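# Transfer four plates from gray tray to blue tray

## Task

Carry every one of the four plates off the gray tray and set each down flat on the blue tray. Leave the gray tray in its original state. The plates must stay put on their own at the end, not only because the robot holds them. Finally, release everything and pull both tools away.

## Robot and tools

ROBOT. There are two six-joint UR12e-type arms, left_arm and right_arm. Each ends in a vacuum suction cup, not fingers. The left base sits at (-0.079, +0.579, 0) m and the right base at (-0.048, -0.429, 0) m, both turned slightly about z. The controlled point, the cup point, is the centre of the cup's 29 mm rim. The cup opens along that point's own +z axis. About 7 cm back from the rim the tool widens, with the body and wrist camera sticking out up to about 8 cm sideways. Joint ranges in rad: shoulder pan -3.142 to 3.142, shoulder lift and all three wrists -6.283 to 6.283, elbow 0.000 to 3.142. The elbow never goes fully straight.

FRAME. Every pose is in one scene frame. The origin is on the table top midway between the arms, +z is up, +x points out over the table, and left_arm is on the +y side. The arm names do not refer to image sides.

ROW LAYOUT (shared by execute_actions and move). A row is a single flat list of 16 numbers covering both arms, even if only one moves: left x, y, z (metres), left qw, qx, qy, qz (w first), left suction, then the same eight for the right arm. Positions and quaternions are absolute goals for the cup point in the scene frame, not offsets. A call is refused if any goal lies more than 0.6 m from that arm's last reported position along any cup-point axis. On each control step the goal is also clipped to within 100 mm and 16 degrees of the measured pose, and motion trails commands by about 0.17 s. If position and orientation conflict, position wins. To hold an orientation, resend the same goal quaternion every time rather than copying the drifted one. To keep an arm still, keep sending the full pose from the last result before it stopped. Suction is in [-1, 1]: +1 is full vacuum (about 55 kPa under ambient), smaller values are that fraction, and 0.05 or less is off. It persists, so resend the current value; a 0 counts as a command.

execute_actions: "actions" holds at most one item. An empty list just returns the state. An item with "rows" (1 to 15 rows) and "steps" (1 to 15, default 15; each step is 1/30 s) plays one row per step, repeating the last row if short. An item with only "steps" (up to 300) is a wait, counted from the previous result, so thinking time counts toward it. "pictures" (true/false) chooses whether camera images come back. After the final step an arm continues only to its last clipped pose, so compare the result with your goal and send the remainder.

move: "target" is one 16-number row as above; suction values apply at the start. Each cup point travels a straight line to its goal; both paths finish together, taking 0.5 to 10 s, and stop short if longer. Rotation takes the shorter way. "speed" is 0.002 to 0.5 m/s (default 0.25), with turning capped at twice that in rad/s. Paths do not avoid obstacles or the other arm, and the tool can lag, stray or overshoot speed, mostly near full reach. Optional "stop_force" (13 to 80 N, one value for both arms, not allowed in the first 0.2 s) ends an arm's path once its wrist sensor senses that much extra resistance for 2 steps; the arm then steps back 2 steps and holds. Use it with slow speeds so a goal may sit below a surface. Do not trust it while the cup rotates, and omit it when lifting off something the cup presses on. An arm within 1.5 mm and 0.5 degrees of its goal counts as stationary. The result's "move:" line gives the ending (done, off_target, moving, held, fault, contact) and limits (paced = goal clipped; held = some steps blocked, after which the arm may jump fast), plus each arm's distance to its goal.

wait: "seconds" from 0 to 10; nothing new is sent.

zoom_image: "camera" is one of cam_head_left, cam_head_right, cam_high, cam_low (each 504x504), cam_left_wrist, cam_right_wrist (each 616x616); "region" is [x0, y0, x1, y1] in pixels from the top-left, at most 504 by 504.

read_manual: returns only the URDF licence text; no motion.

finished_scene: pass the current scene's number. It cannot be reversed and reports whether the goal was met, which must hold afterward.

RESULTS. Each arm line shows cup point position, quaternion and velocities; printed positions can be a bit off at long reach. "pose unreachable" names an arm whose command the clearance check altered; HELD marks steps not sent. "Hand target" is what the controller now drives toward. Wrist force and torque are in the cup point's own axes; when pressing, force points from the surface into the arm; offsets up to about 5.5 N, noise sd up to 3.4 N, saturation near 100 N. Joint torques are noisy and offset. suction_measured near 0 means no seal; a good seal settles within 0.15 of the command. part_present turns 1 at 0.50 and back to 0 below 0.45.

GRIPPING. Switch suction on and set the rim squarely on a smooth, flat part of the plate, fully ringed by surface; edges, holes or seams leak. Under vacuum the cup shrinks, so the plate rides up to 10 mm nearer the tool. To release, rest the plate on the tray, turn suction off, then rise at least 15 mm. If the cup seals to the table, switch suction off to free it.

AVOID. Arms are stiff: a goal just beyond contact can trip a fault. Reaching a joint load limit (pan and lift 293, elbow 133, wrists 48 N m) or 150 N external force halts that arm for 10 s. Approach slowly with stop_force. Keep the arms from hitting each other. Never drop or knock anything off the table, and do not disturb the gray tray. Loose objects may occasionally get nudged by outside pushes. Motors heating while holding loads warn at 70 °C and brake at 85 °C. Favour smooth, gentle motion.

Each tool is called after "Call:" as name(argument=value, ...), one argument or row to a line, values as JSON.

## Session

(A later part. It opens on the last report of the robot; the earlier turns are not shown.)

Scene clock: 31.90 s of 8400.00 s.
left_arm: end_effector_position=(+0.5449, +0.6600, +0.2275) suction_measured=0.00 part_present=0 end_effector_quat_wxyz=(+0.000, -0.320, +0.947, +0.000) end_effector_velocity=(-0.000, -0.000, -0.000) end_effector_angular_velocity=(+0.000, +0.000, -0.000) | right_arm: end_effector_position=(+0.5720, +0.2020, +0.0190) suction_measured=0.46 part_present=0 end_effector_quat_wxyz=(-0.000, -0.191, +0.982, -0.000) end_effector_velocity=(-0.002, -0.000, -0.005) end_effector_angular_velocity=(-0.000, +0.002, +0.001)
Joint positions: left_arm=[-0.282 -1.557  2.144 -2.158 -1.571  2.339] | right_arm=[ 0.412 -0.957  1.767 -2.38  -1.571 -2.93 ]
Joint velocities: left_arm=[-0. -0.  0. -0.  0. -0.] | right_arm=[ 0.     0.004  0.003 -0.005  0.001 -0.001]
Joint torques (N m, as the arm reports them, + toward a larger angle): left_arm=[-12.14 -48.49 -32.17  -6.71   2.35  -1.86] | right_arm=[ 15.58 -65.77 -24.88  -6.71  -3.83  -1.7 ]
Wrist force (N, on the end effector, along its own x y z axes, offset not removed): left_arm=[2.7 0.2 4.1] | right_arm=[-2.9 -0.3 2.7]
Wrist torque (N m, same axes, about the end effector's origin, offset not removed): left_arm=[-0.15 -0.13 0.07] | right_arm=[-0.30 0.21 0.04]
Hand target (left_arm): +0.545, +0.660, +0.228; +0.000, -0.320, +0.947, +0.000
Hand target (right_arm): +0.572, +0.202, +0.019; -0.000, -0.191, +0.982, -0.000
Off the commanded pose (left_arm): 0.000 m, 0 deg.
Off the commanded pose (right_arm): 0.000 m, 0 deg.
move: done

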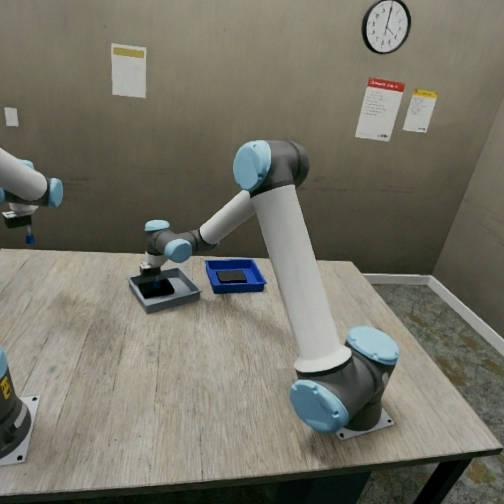

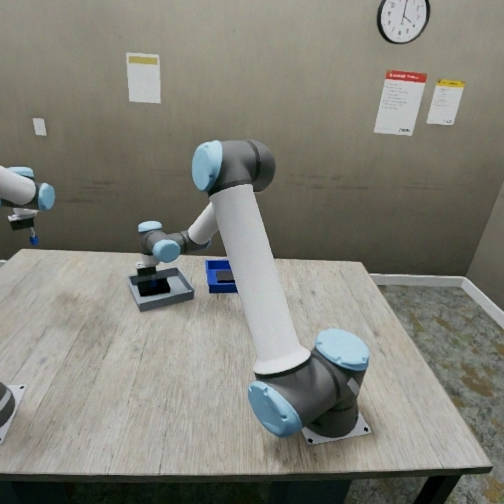

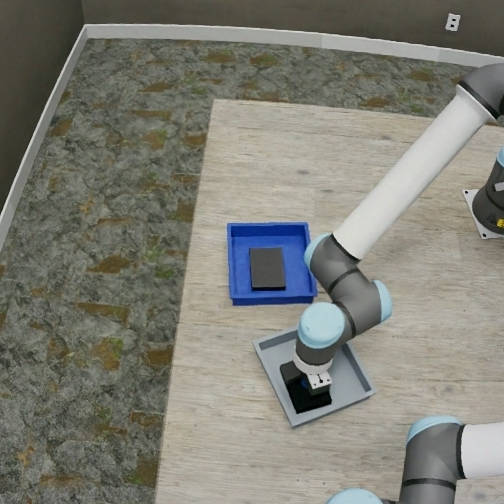

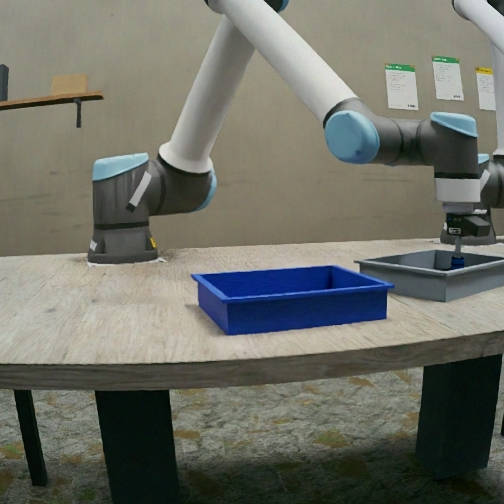

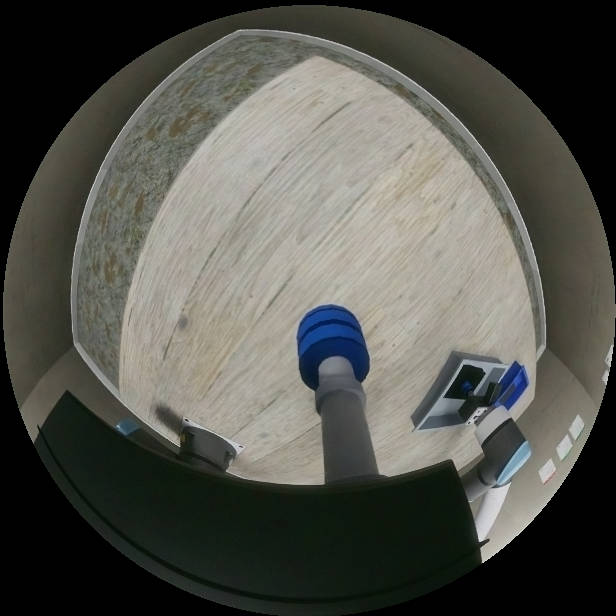

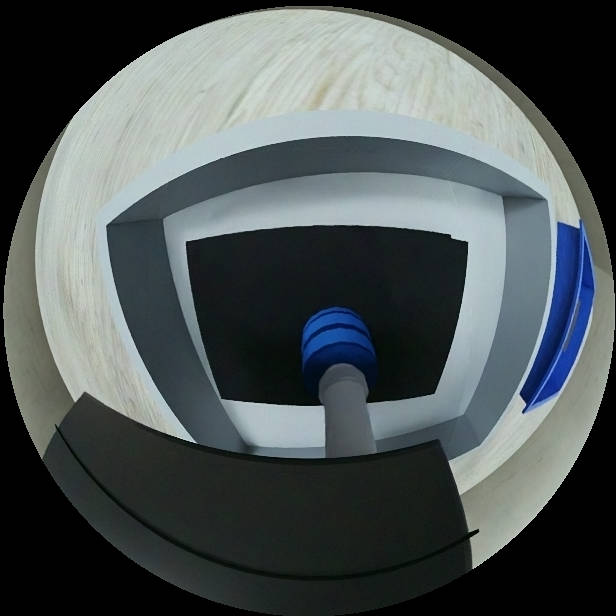

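Call:
move(
  target=[0.5449,0.66,0.2275,0,-0.320,0.947,0,0,0.572,0.202,0.08,0,-0.191,0.982,0,1],
  speed=0.12,
)

Call:
move(
  target=[0.5449,0.66,0.2275,0,-0.320,0.947,0,0,0.683,-0.138,0.08,0,-0.07,0.9975,0,1],
  speed=0.4,
)

Scene clock: 33.83 s of 8400.00 s.
left_arm: end_effector_position=(+0.5449, +0.6600, +0.2275) suction_measured=0.00 part_present=0 end_effector_quat_wxyz=(+0.000, -0.320, +0.947, +0.000) end_effector_velocity=(+0.000, +0.000, +0.000) end_effector_angular_velocity=(+0.001, -0.001, +0.000) | right_arm: end_effector_position=(+0.5719, +0.2020, +0.0797) suction_measured=0.99 part_present=1 end_effector_quat_wxyz=(+0.000, -0.191, +0.982, +0.000) end_effector_velocity=(-0.001, +0.000, +0.003) end_effector_angular_velocity=(-0.000, +0.001, +0.001)
Joint positions: left_arm=[-0.282 -1.557  2.144 -2.158 -1.571  2.339] | right_arm=[ 0.412 -1.027  1.746 -2.29  -1.571 -2.93 ]
Joint velocities: left_arm=[ 0.    -0.    -0.    -0.     0.001 -0.   ] | right_arm=[ 0.001 -0.003 -0.002  0.005  0.     0.   ]
Joint torques (N m, as the arm reports them, + toward a larger angle): left_arm=[-13.36 -47.33 -32.84  -6.25   2.85  -1.44] | right_arm=[  2.74 -94.51 -43.09  -0.54  -3.64   1.72]
Wrist force (N, on the end effector, along its own x y z axes, offset not removed): left_arm=[2.1 0.3 3.3] | right_arm=[-0.9 1.5 1.9]
Wrist torque (N m, same axes, about the end effector's origin, offset not removed): left_arm=[-0.03 0.06 0.17] | right_arm=[-0.05 -0.07 -0.05]
Hand target (left_arm): +0.545, +0.660, +0.228; +0.000, -0.320, +0.947, +0.000
Hand target (right_arm): +0.572, +0.202, +0.080; +0.000, -0.191, +0.982, +0.000
Off the commanded pose (left_arm): 0.000 m, 0 deg.
Off the commanded pose (right_arm): 0.000 m, 0 deg.
move: done

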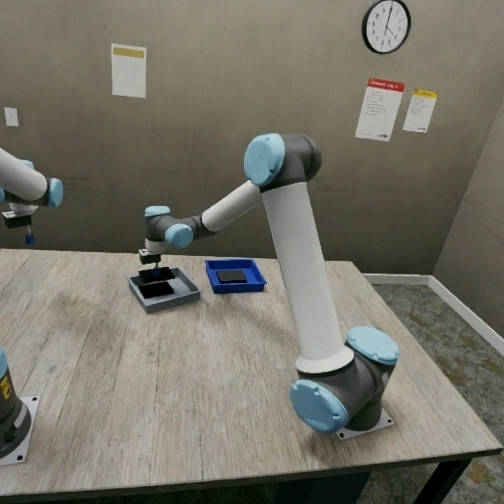

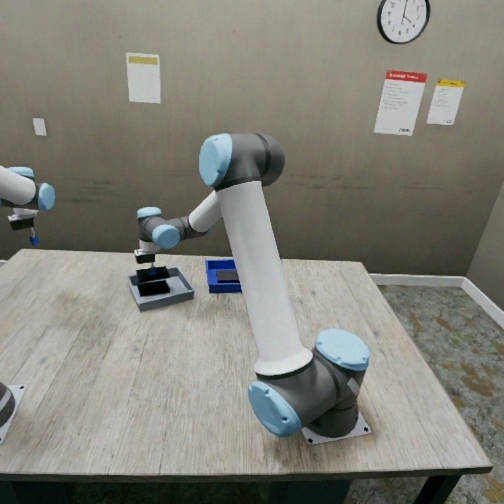

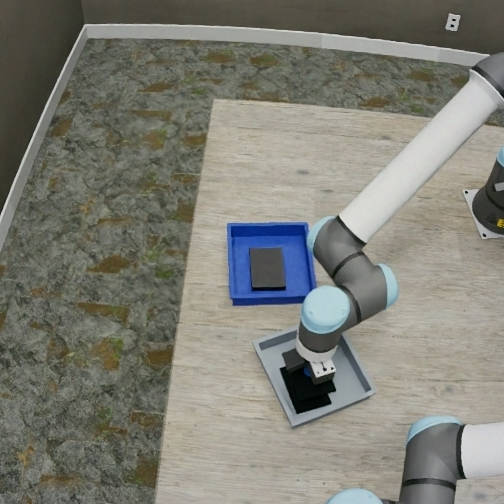

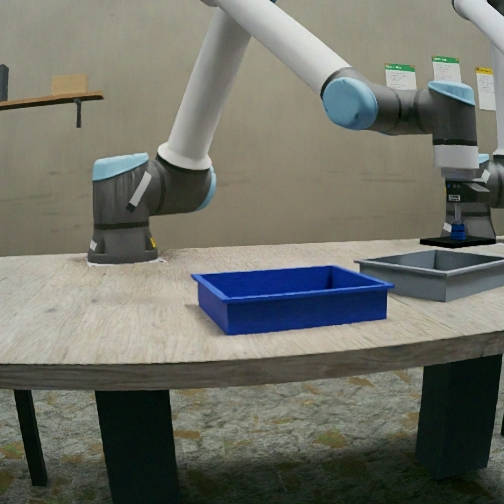

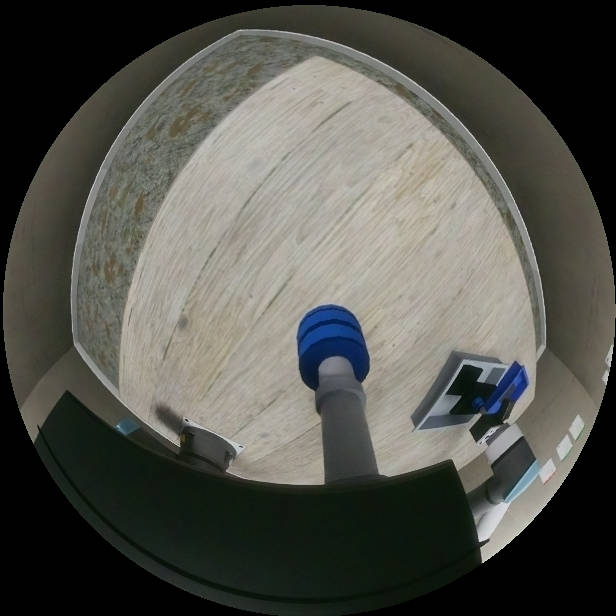

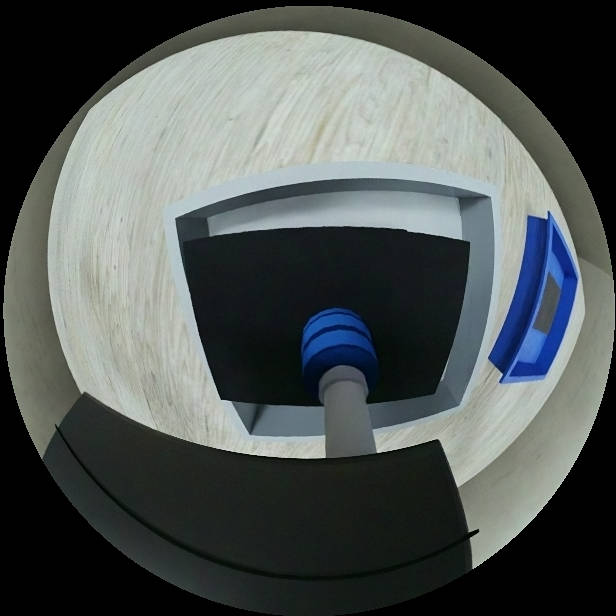

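Scene clock: 35.53 s of 8400.00 s.
left_arm: end_effector_position=(+0.5449, +0.6600, +0.2275) suction_measured=0.00 part_present=0 end_effector_quat_wxyz=(+0.000, -0.320, +0.947, +0.000) end_effector_velocity=(-0.000, -0.000, +0.000) end_effector_angular_velocity=(-0.000, -0.001, +0.000) | right_arm: end_effector_position=(+0.6830, -0.1378, +0.0799) suction_measured=0.98 part_present=1 end_effector_quat_wxyz=(-0.000, -0.070, +0.998, -0.000) end_effector_velocity=(+0.002, -0.002, +0.002) end_effector_angular_velocity=(+0.001, -0.002, -0.002)
Joint positions: left_arm=[-0.282 -1.557  2.144 -2.158 -1.571  2.339] | right_arm=[-0.028 -1.15   1.953 -2.373 -1.571 -3.126]
Joint velocities: left_arm=[-0.    -0.001  0.    -0.    -0.    -0.   ] | right_arm=[-0.004 -0.001 -0.002  0.     0.    -0.002]
Joint torques (N m, as the arm reports them, + toward a larger angle): left_arm=[-14.06 -46.61 -33.96  -6.69   2.43  -1.25] | right_arm=[-19.6  -83.51 -25.03  -5.61   3.98  -1.67]
Wrist force (N, on the end effector, along its own x y z axes, offset not removed): left_arm=[5.3 0.0 2.6] | right_arm=[-1.0 0.3 2.2]
Wrist torque (N m, same axes, about the end effector's origin, offset not removed): left_arm=[-0.14 -0.33 0.13] | right_arm=[-0.26 0.04 0.01]
Hand target (left_arm): +0.545, +0.660, +0.228; +0.000, -0.320, +0.947, +0.000
Hand target (right_arm): +0.683, -0.138, +0.080; -0.000, -0.070, +0.998, -0.000
Off the commanded pose (left_arm): 0.000 m, 0 deg.
Off the commanded pose (right_arm): 0.000 m, 0 deg.
move: done

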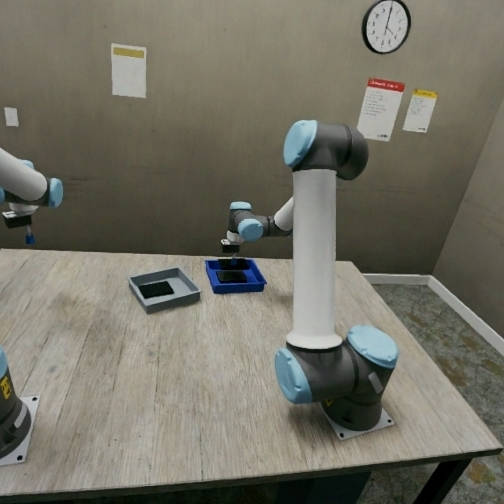

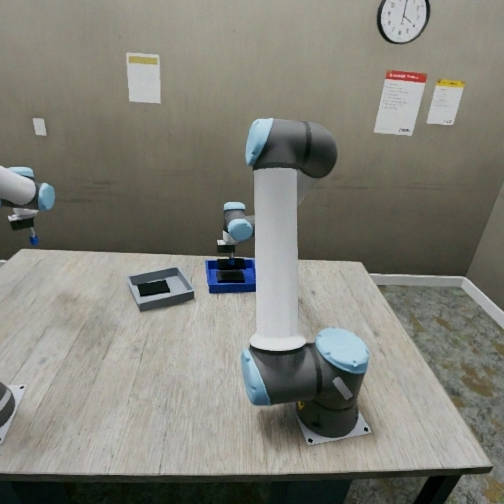

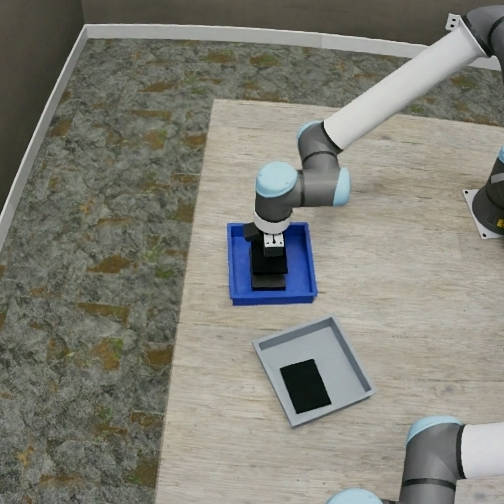

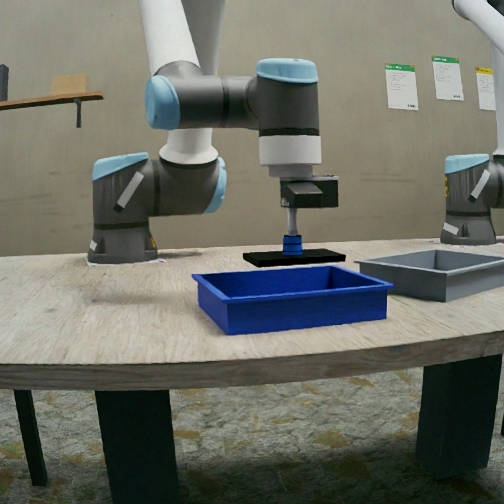

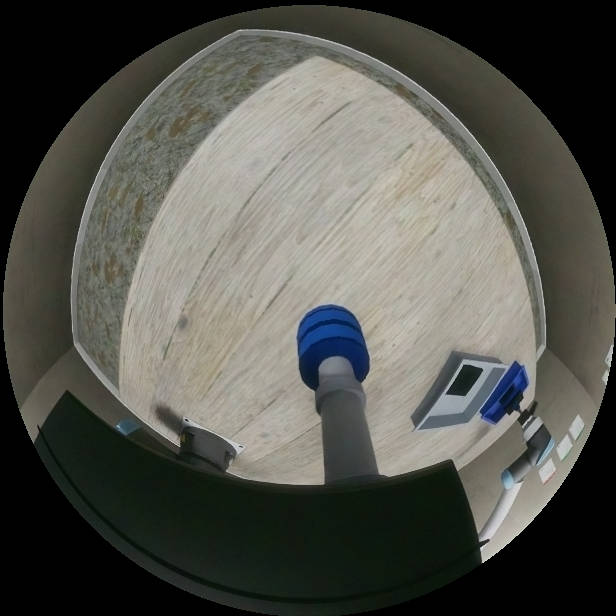

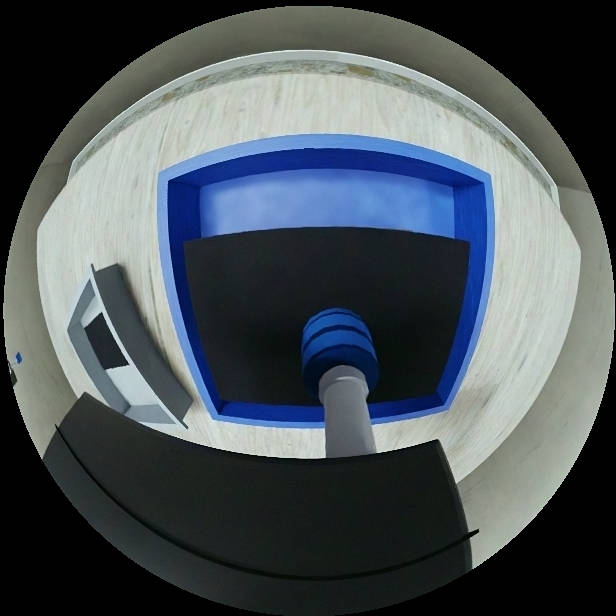

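Call:
move(
  target=[0.5449,0.66,0.2275,0,-0.320,0.947,0,0,0.683,-0.138,0.0239,0,-0.07,0.9975,0,1],
  speed=0.08,
)

Scene clock: 37.23 s of 8400.00 s.
left_arm: end_effector_position=(+0.5449, +0.6600, +0.2275) suction_measured=0.00 part_present=0 end_effector_quat_wxyz=(+0.000, -0.320, +0.947, +0.000) end_effector_velocity=(+0.000, +0.000, +0.000) end_effector_angular_velocity=(+0.001, -0.001, +0.000) | right_arm: end_effector_position=(+0.6831, -0.1381, +0.0242) suction_measured=0.98 part_present=1 end_effector_quat_wxyz=(-0.000, -0.070, +0.998, -0.000) end_effector_velocity=(+0.001, -0.000, -0.003) end_effector_angular_velocity=(-0.001, -0.000, -0.001)
Joint positions: left_arm=[-0.282 -1.557  2.144 -2.158 -1.571  2.339] | right_arm=[-0.029 -1.077  1.974 -2.468 -1.571 -3.126]
Joint velocities: left_arm=[-0.     0.    -0.    -0.001  0.001 -0.   ] | right_arm=[-0.     0.005  0.    -0.005 -0.001  0.001]
Joint torques (N m, as the arm reports them, + toward a larger angle): left_arm=[-13.44 -52.19 -32.71  -6.83   2.05  -1.36] | right_arm=[  1.47 -55.08 -22.24  -6.59   3.95   2.67]
Wrist force (N, on the end effector, along its own x y z axes, offset not removed): left_arm=[4.1 -1.2 5.1] | right_arm=[0.0 0.4 1.4]
Wrist torque (N m, same axes, about the end effector's origin, offset not removed): left_arm=[-0.32 -0.26 0.10] | right_arm=[-0.13 -0.18 0.02]
Hand target (left_arm): +0.545, +0.660, +0.228; +0.000, -0.320, +0.947, +0.000
Hand target (right_arm): +0.683, -0.138, +0.024; -0.000, -0.070, +0.998, -0.000
Off the commanded pose (left_arm): 0.000 m, 0 deg.
Off the commanded pose (right_arm): 0.000 m, 0 deg.
move: done

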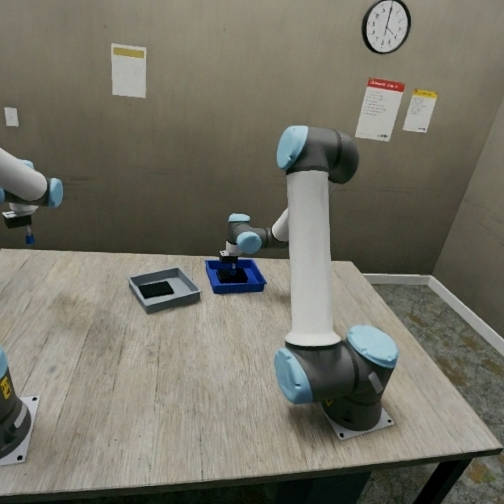

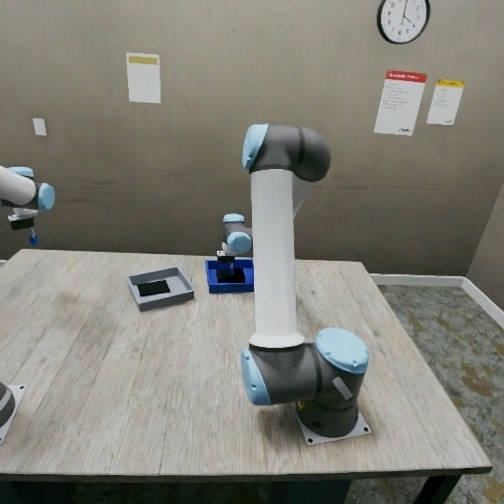

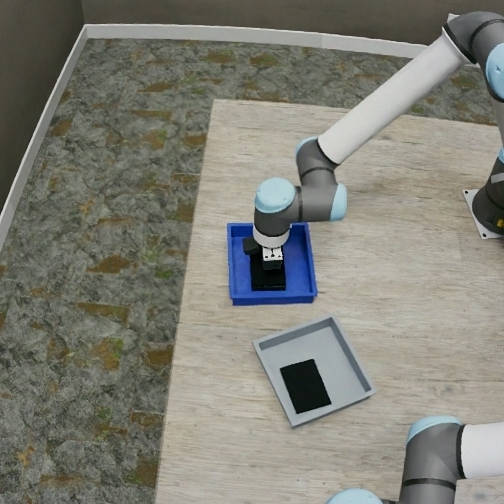

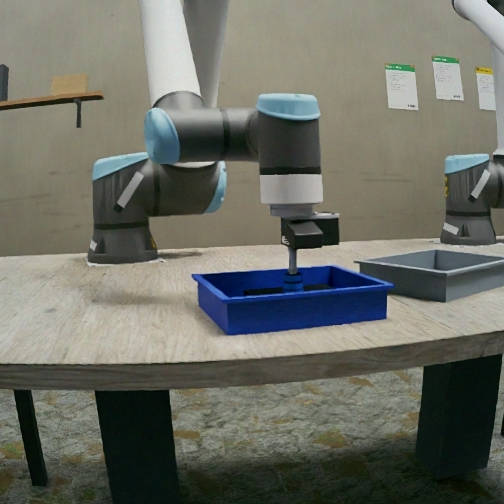

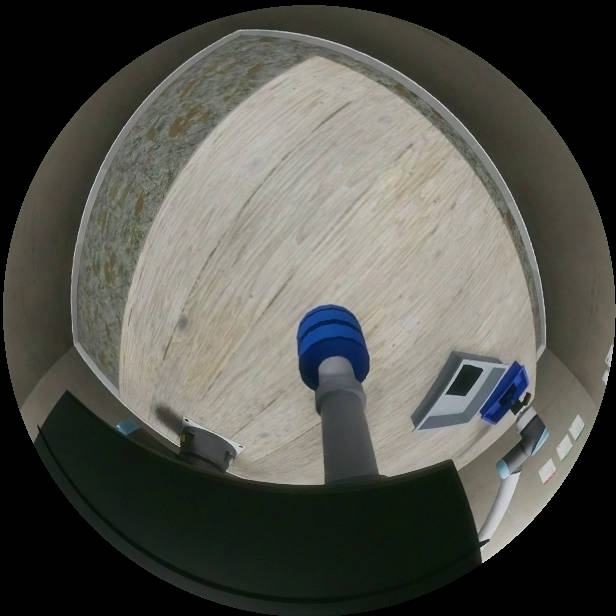

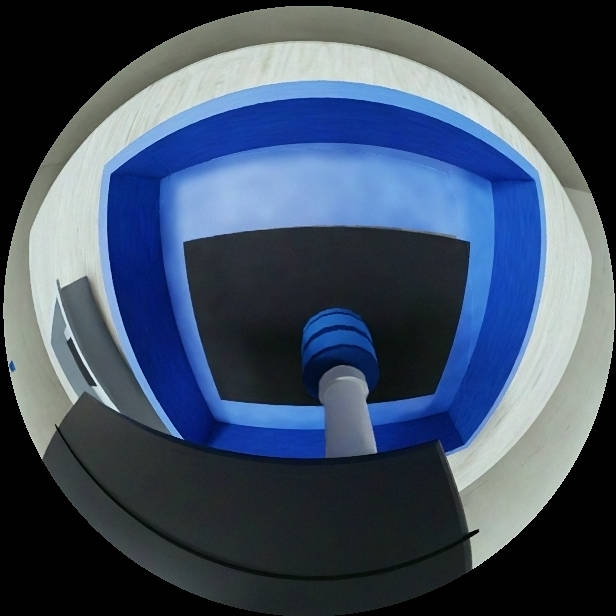

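Call:
move(
  target=[0.5449,0.66,0.2275,0,-0.320,0.947,0,0,0.683,-0.138,0.078,0,-0.07,0.9975,0,0],
  speed=0.2,
)

Call:
move(
  target=[0.5449,0.66,0.2275,0,-0.320,0.947,0,0,0.572,0.202,0.078,0,-0.191,0.982,0,0],
  speed=0.4,
)

Call:
move(
  target=[0.5449,0.66,0.2275,0,-0.320,0.947,0,0,0.572,0.202,0.009,0,-0.191,0.982,0,1],
  speed=0.1,
)

Scene clock: 39.03 s of 8400.00 s.
left_arm: end_effector_position=(+0.5449, +0.6600, +0.2275) suction_measured=0.00 part_present=0 end_effector_quat_wxyz=(+0.000, -0.320, +0.947, +0.000) end_effector_velocity=(-0.000, +0.000, +0.000) end_effector_angular_velocity=(+0.000, +0.001, +0.000) | right_arm: end_effector_position=(+0.6829, -0.1379, +0.0777) suction_measured=0.00 part_present=0 end_effector_quat_wxyz=(+0.000, -0.070, +0.998, +0.000) end_effector_velocity=(+0.001, -0.000, +0.003) end_effector_angular_velocity=(-0.001, -0.001, -0.001)
Joint positions: left_arm=[-0.282 -1.557  2.144 -2.158 -1.571  2.339] | right_arm=[-0.029 -1.148  1.954 -2.377 -1.571 -3.126]
Joint velocities: left_arm=[-0.    -0.    -0.     0.001  0.    -0.001] | right_arm=[-0.    -0.003 -0.002  0.004 -0.001  0.001]
Joint torques (N m, as the arm reports them, + toward a larger angle): left_arm=[-10.23 -49.79 -33.63  -6.21   2.33  -1.27] | right_arm=[ -3.78 -84.25 -40.36  -0.35   3.47  -1.17]
Wrist force (N, on the end effector, along its own x y z axes, offset not removed): left_arm=[0.7 -0.9 4.0] | right_arm=[-0.7 -1.0 -0.3]
Wrist torque (N m, same axes, about the end effector's origin, offset not removed): left_arm=[-0.25 0.23 0.10] | right_arm=[-0.39 -0.03 -0.12]
Hand target (left_arm): +0.545, +0.660, +0.228; +0.000, -0.320, +0.947, +0.000
Hand target (right_arm): +0.683, -0.138, +0.078; +0.000, -0.070, +0.998, +0.000
Off the commanded pose (left_arm): 0.000 m, 0 deg.
Off the commanded pose (right_arm): 0.000 m, 0 deg.
move: done

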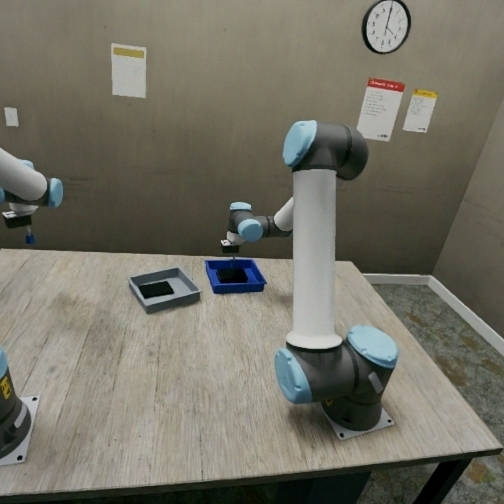

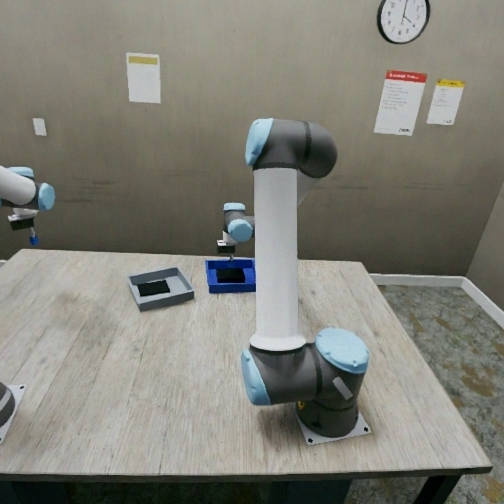

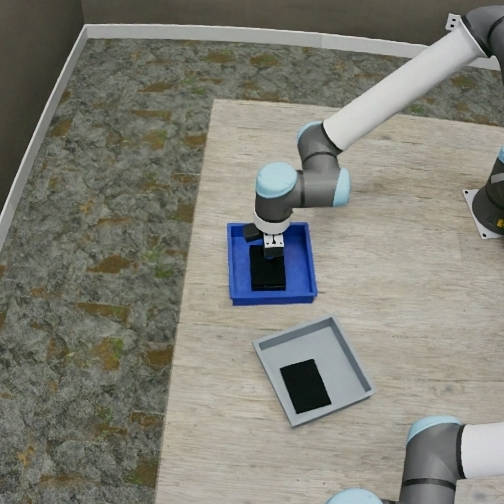

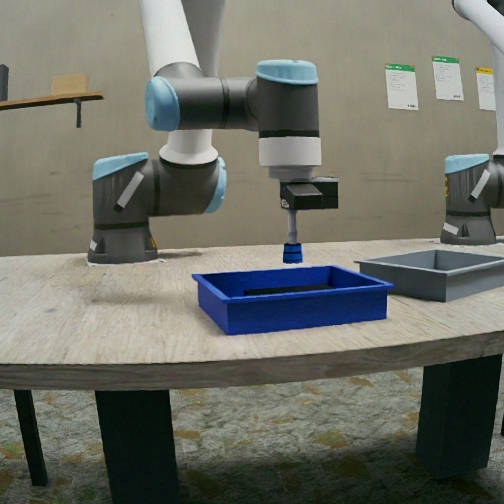

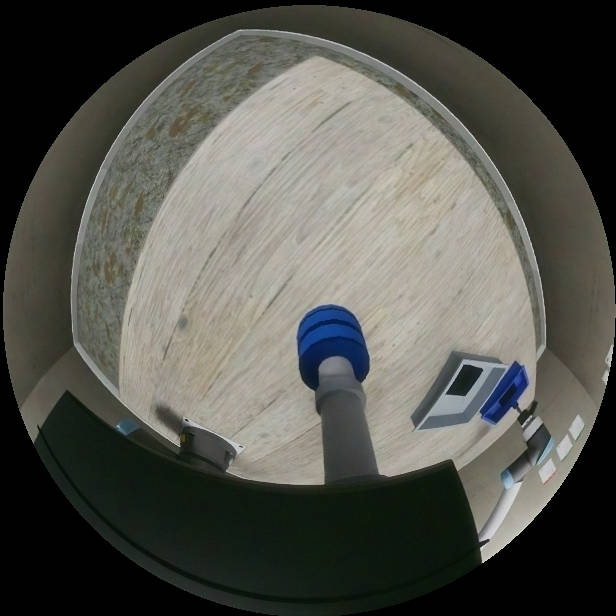

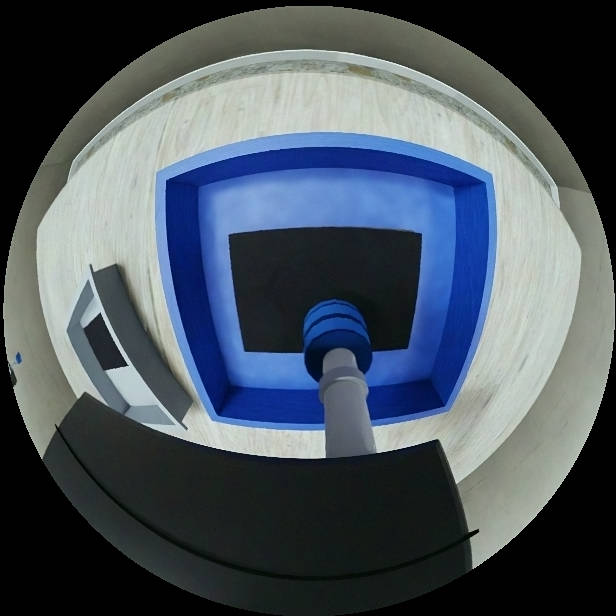

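Scene clock: 40.73 s of 8400.00 s.
left_arm: end_effector_position=(+0.5449, +0.6600, +0.2275) suction_measured=0.00 part_present=0 end_effector_quat_wxyz=(+0.000, -0.320, +0.947, +0.000) end_effector_velocity=(+0.000, +0.000, +0.000) end_effector_angular_velocity=(+0.001, -0.000, -0.001) | right_arm: end_effector_position=(+0.5719, +0.2018, +0.0781) suction_measured=0.00 part_present=0 end_effector_quat_wxyz=(+0.000, -0.191, +0.982, +0.000) end_effector_velocity=(+0.000, +0.002, +0.000) end_effector_angular_velocity=(+0.000, -0.001, +0.000)
Joint positions: left_arm=[-0.282 -1.557  2.144 -2.158 -1.571  2.339] | right_arm=[ 0.412 -1.026  1.747 -2.293 -1.571 -2.93 ]
Joint velocities: left_arm=[-0.    -0.     0.    -0.     0.001  0.001] | right_arm=[ 0.002  0.002 -0.004  0.001 -0.     0.002]
Joint torques (N m, as the arm reports them, + toward a larger angle): left_arm=[-12.06 -47.06 -33.45  -6.86   2.29  -1.51] | right_arm=[ 15.56 -64.7  -42.09  -0.63  -3.87   2.84]
Wrist force (N, on the end effector, along its own x y z axes, offset not removed): left_arm=[4.6 0.9 3.1] | right_arm=[-0.8 1.0 2.3]
Wrist torque (N m, same axes, about the end effector's origin, offset not removed): left_arm=[-0.04 -0.32 0.10] | right_arm=[-0.12 0.00 -0.02]
Hand target (left_arm): +0.545, +0.660, +0.228; +0.000, -0.320, +0.947, +0.000
Hand target (right_arm): +0.572, +0.202, +0.078; +0.000, -0.191, +0.982, +0.000
Off the commanded pose (left_arm): 0.000 m, 0 deg.
Off the commanded pose (right_arm): 0.000 m, 0 deg.
move: done

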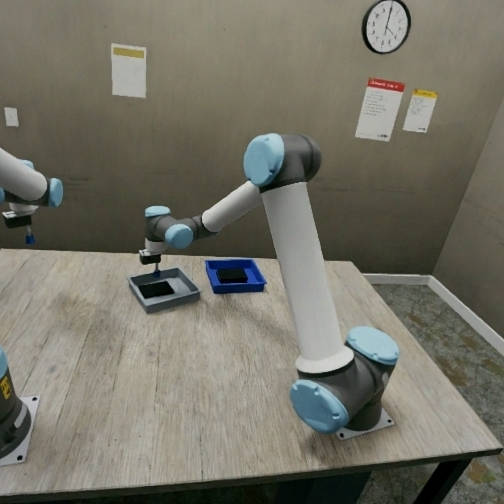

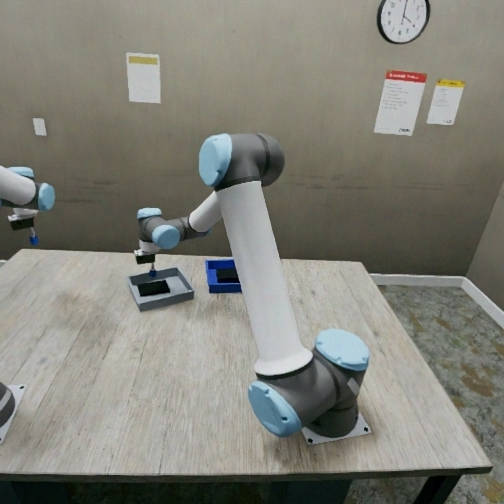

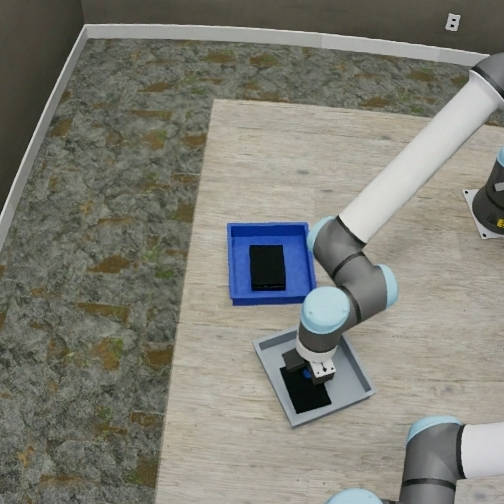

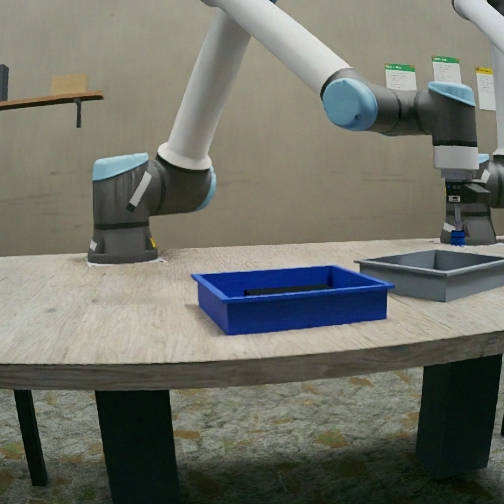

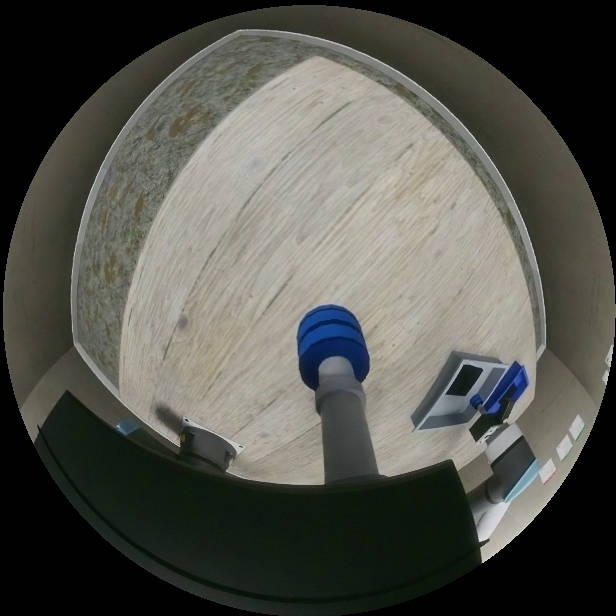

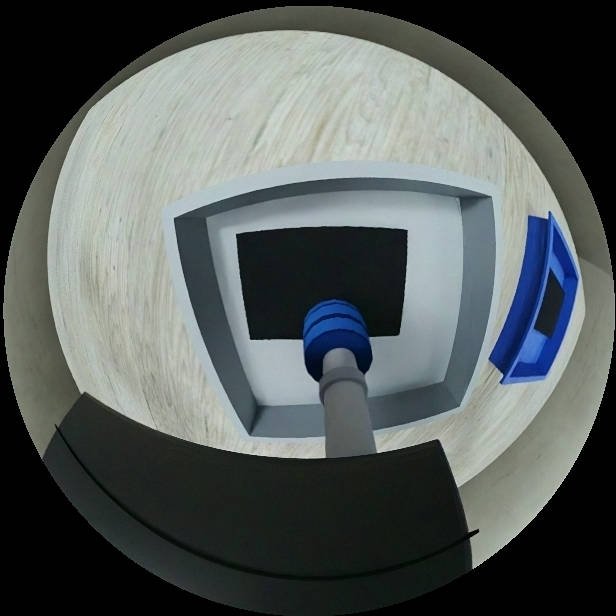

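Scene clock: 41.97 s of 8400.00 s.
left_arm: end_effector_position=(+0.5449, +0.6600, +0.2275) suction_measured=0.00 part_present=0 end_effector_quat_wxyz=(+0.000, -0.320, +0.947, +0.000) end_effector_velocity=(-0.000, +0.000, -0.001) end_effector_angular_velocity=(-0.000, +0.001, +0.000) | right_arm: end_effector_position=(+0.5721, +0.2020, +0.0093) suction_measured=0.48 part_present=0 end_effector_quat_wxyz=(-0.000, -0.191, +0.982, -0.000) end_effector_velocity=(+0.000, -0.000, -0.003) end_effector_angular_velocity=(-0.002, +0.001, +0.000)
Joint positions: left_arm=[-0.282 -1.557  2.144 -2.158 -1.571  2.339] | right_arm=[ 0.412 -0.946  1.769 -2.394 -1.571 -2.93 ]
Joint velocities: left_arm=[ 0.     0.     0.001 -0.    -0.    -0.   ] | right_arm=[ 0.     0.003 -0.    -0.002 -0.001 -0.   ]
Joint torques (N m, as the arm reports them, + toward a larger angle): left_arm=[-11.1  -47.91 -32.67  -6.82   2.46  -0.99] | right_arm=[ 15.64 -67.29 -24.45  -6.44  -3.92  -1.24]
Wrist force (N, on the end effector, along its own x y z axes, offset not removed): left_arm=[6.2 3.0 3.4] | right_arm=[-0.5 0.7 4.4]
Wrist torque (N m, same axes, about the end effector's origin, offset not removed): left_arm=[0.36 -0.56 0.13] | right_arm=[-0.13 -0.09 0.05]
Hand target (left_arm): +0.545, +0.660, +0.228; +0.000, -0.320, +0.947, +0.000
Hand target (right_arm): +0.572, +0.202, +0.009; -0.000, -0.191, +0.982, -0.000
Off the commanded pose (left_arm): 0.000 m, 0 deg.
Off the commanded pose (right_arm): 0.000 m, 0 deg.
move: done

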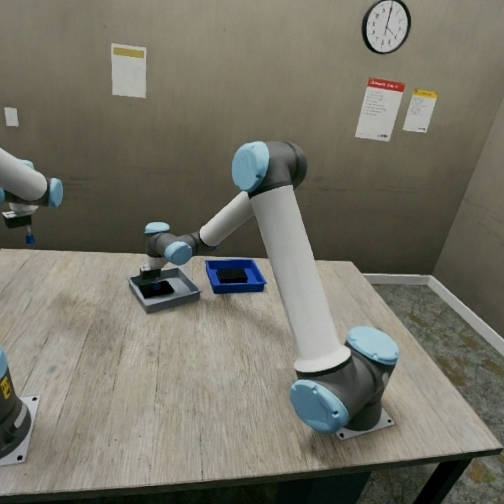

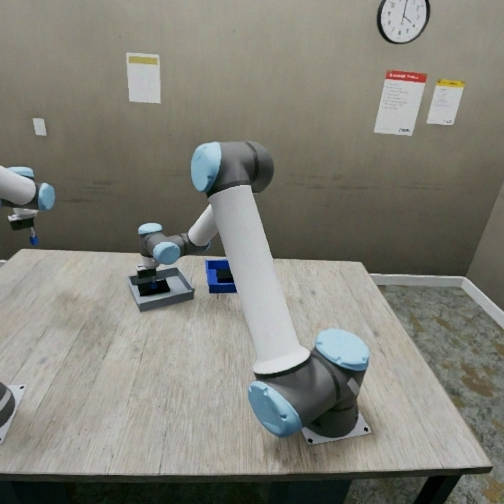

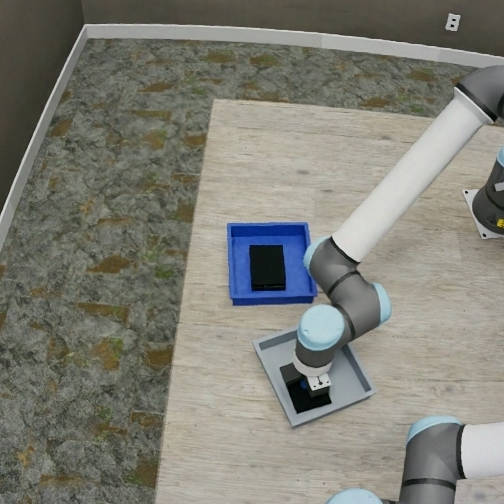

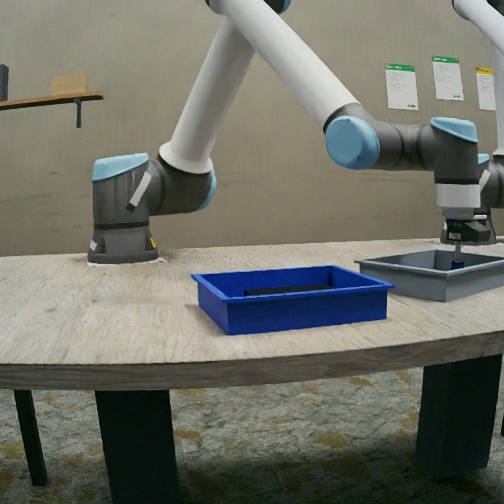

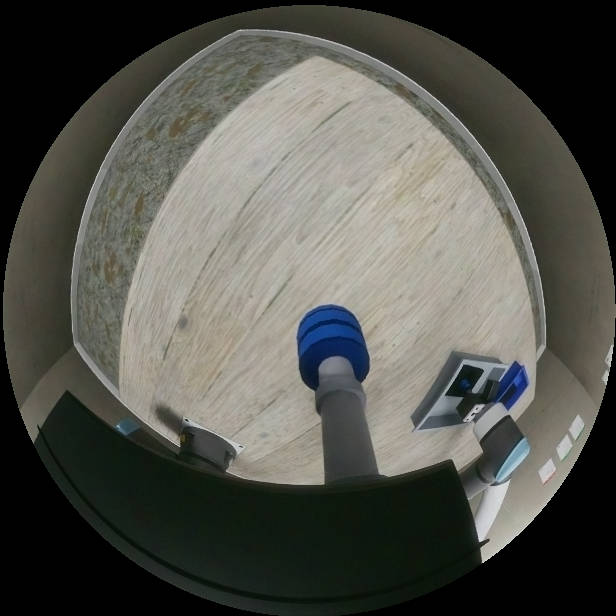

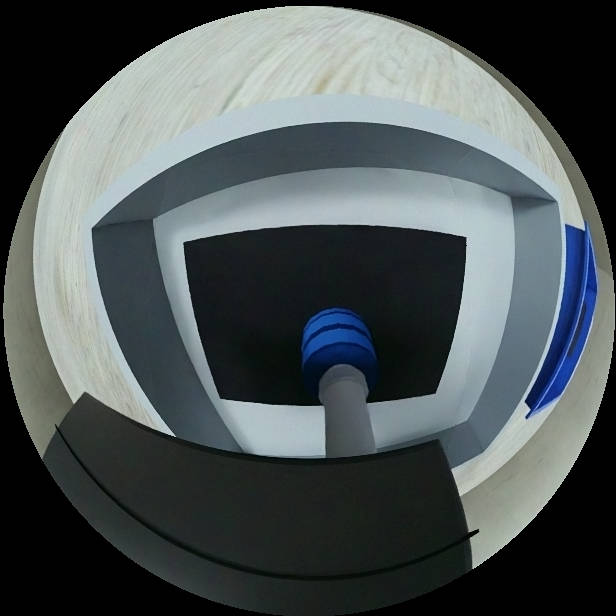

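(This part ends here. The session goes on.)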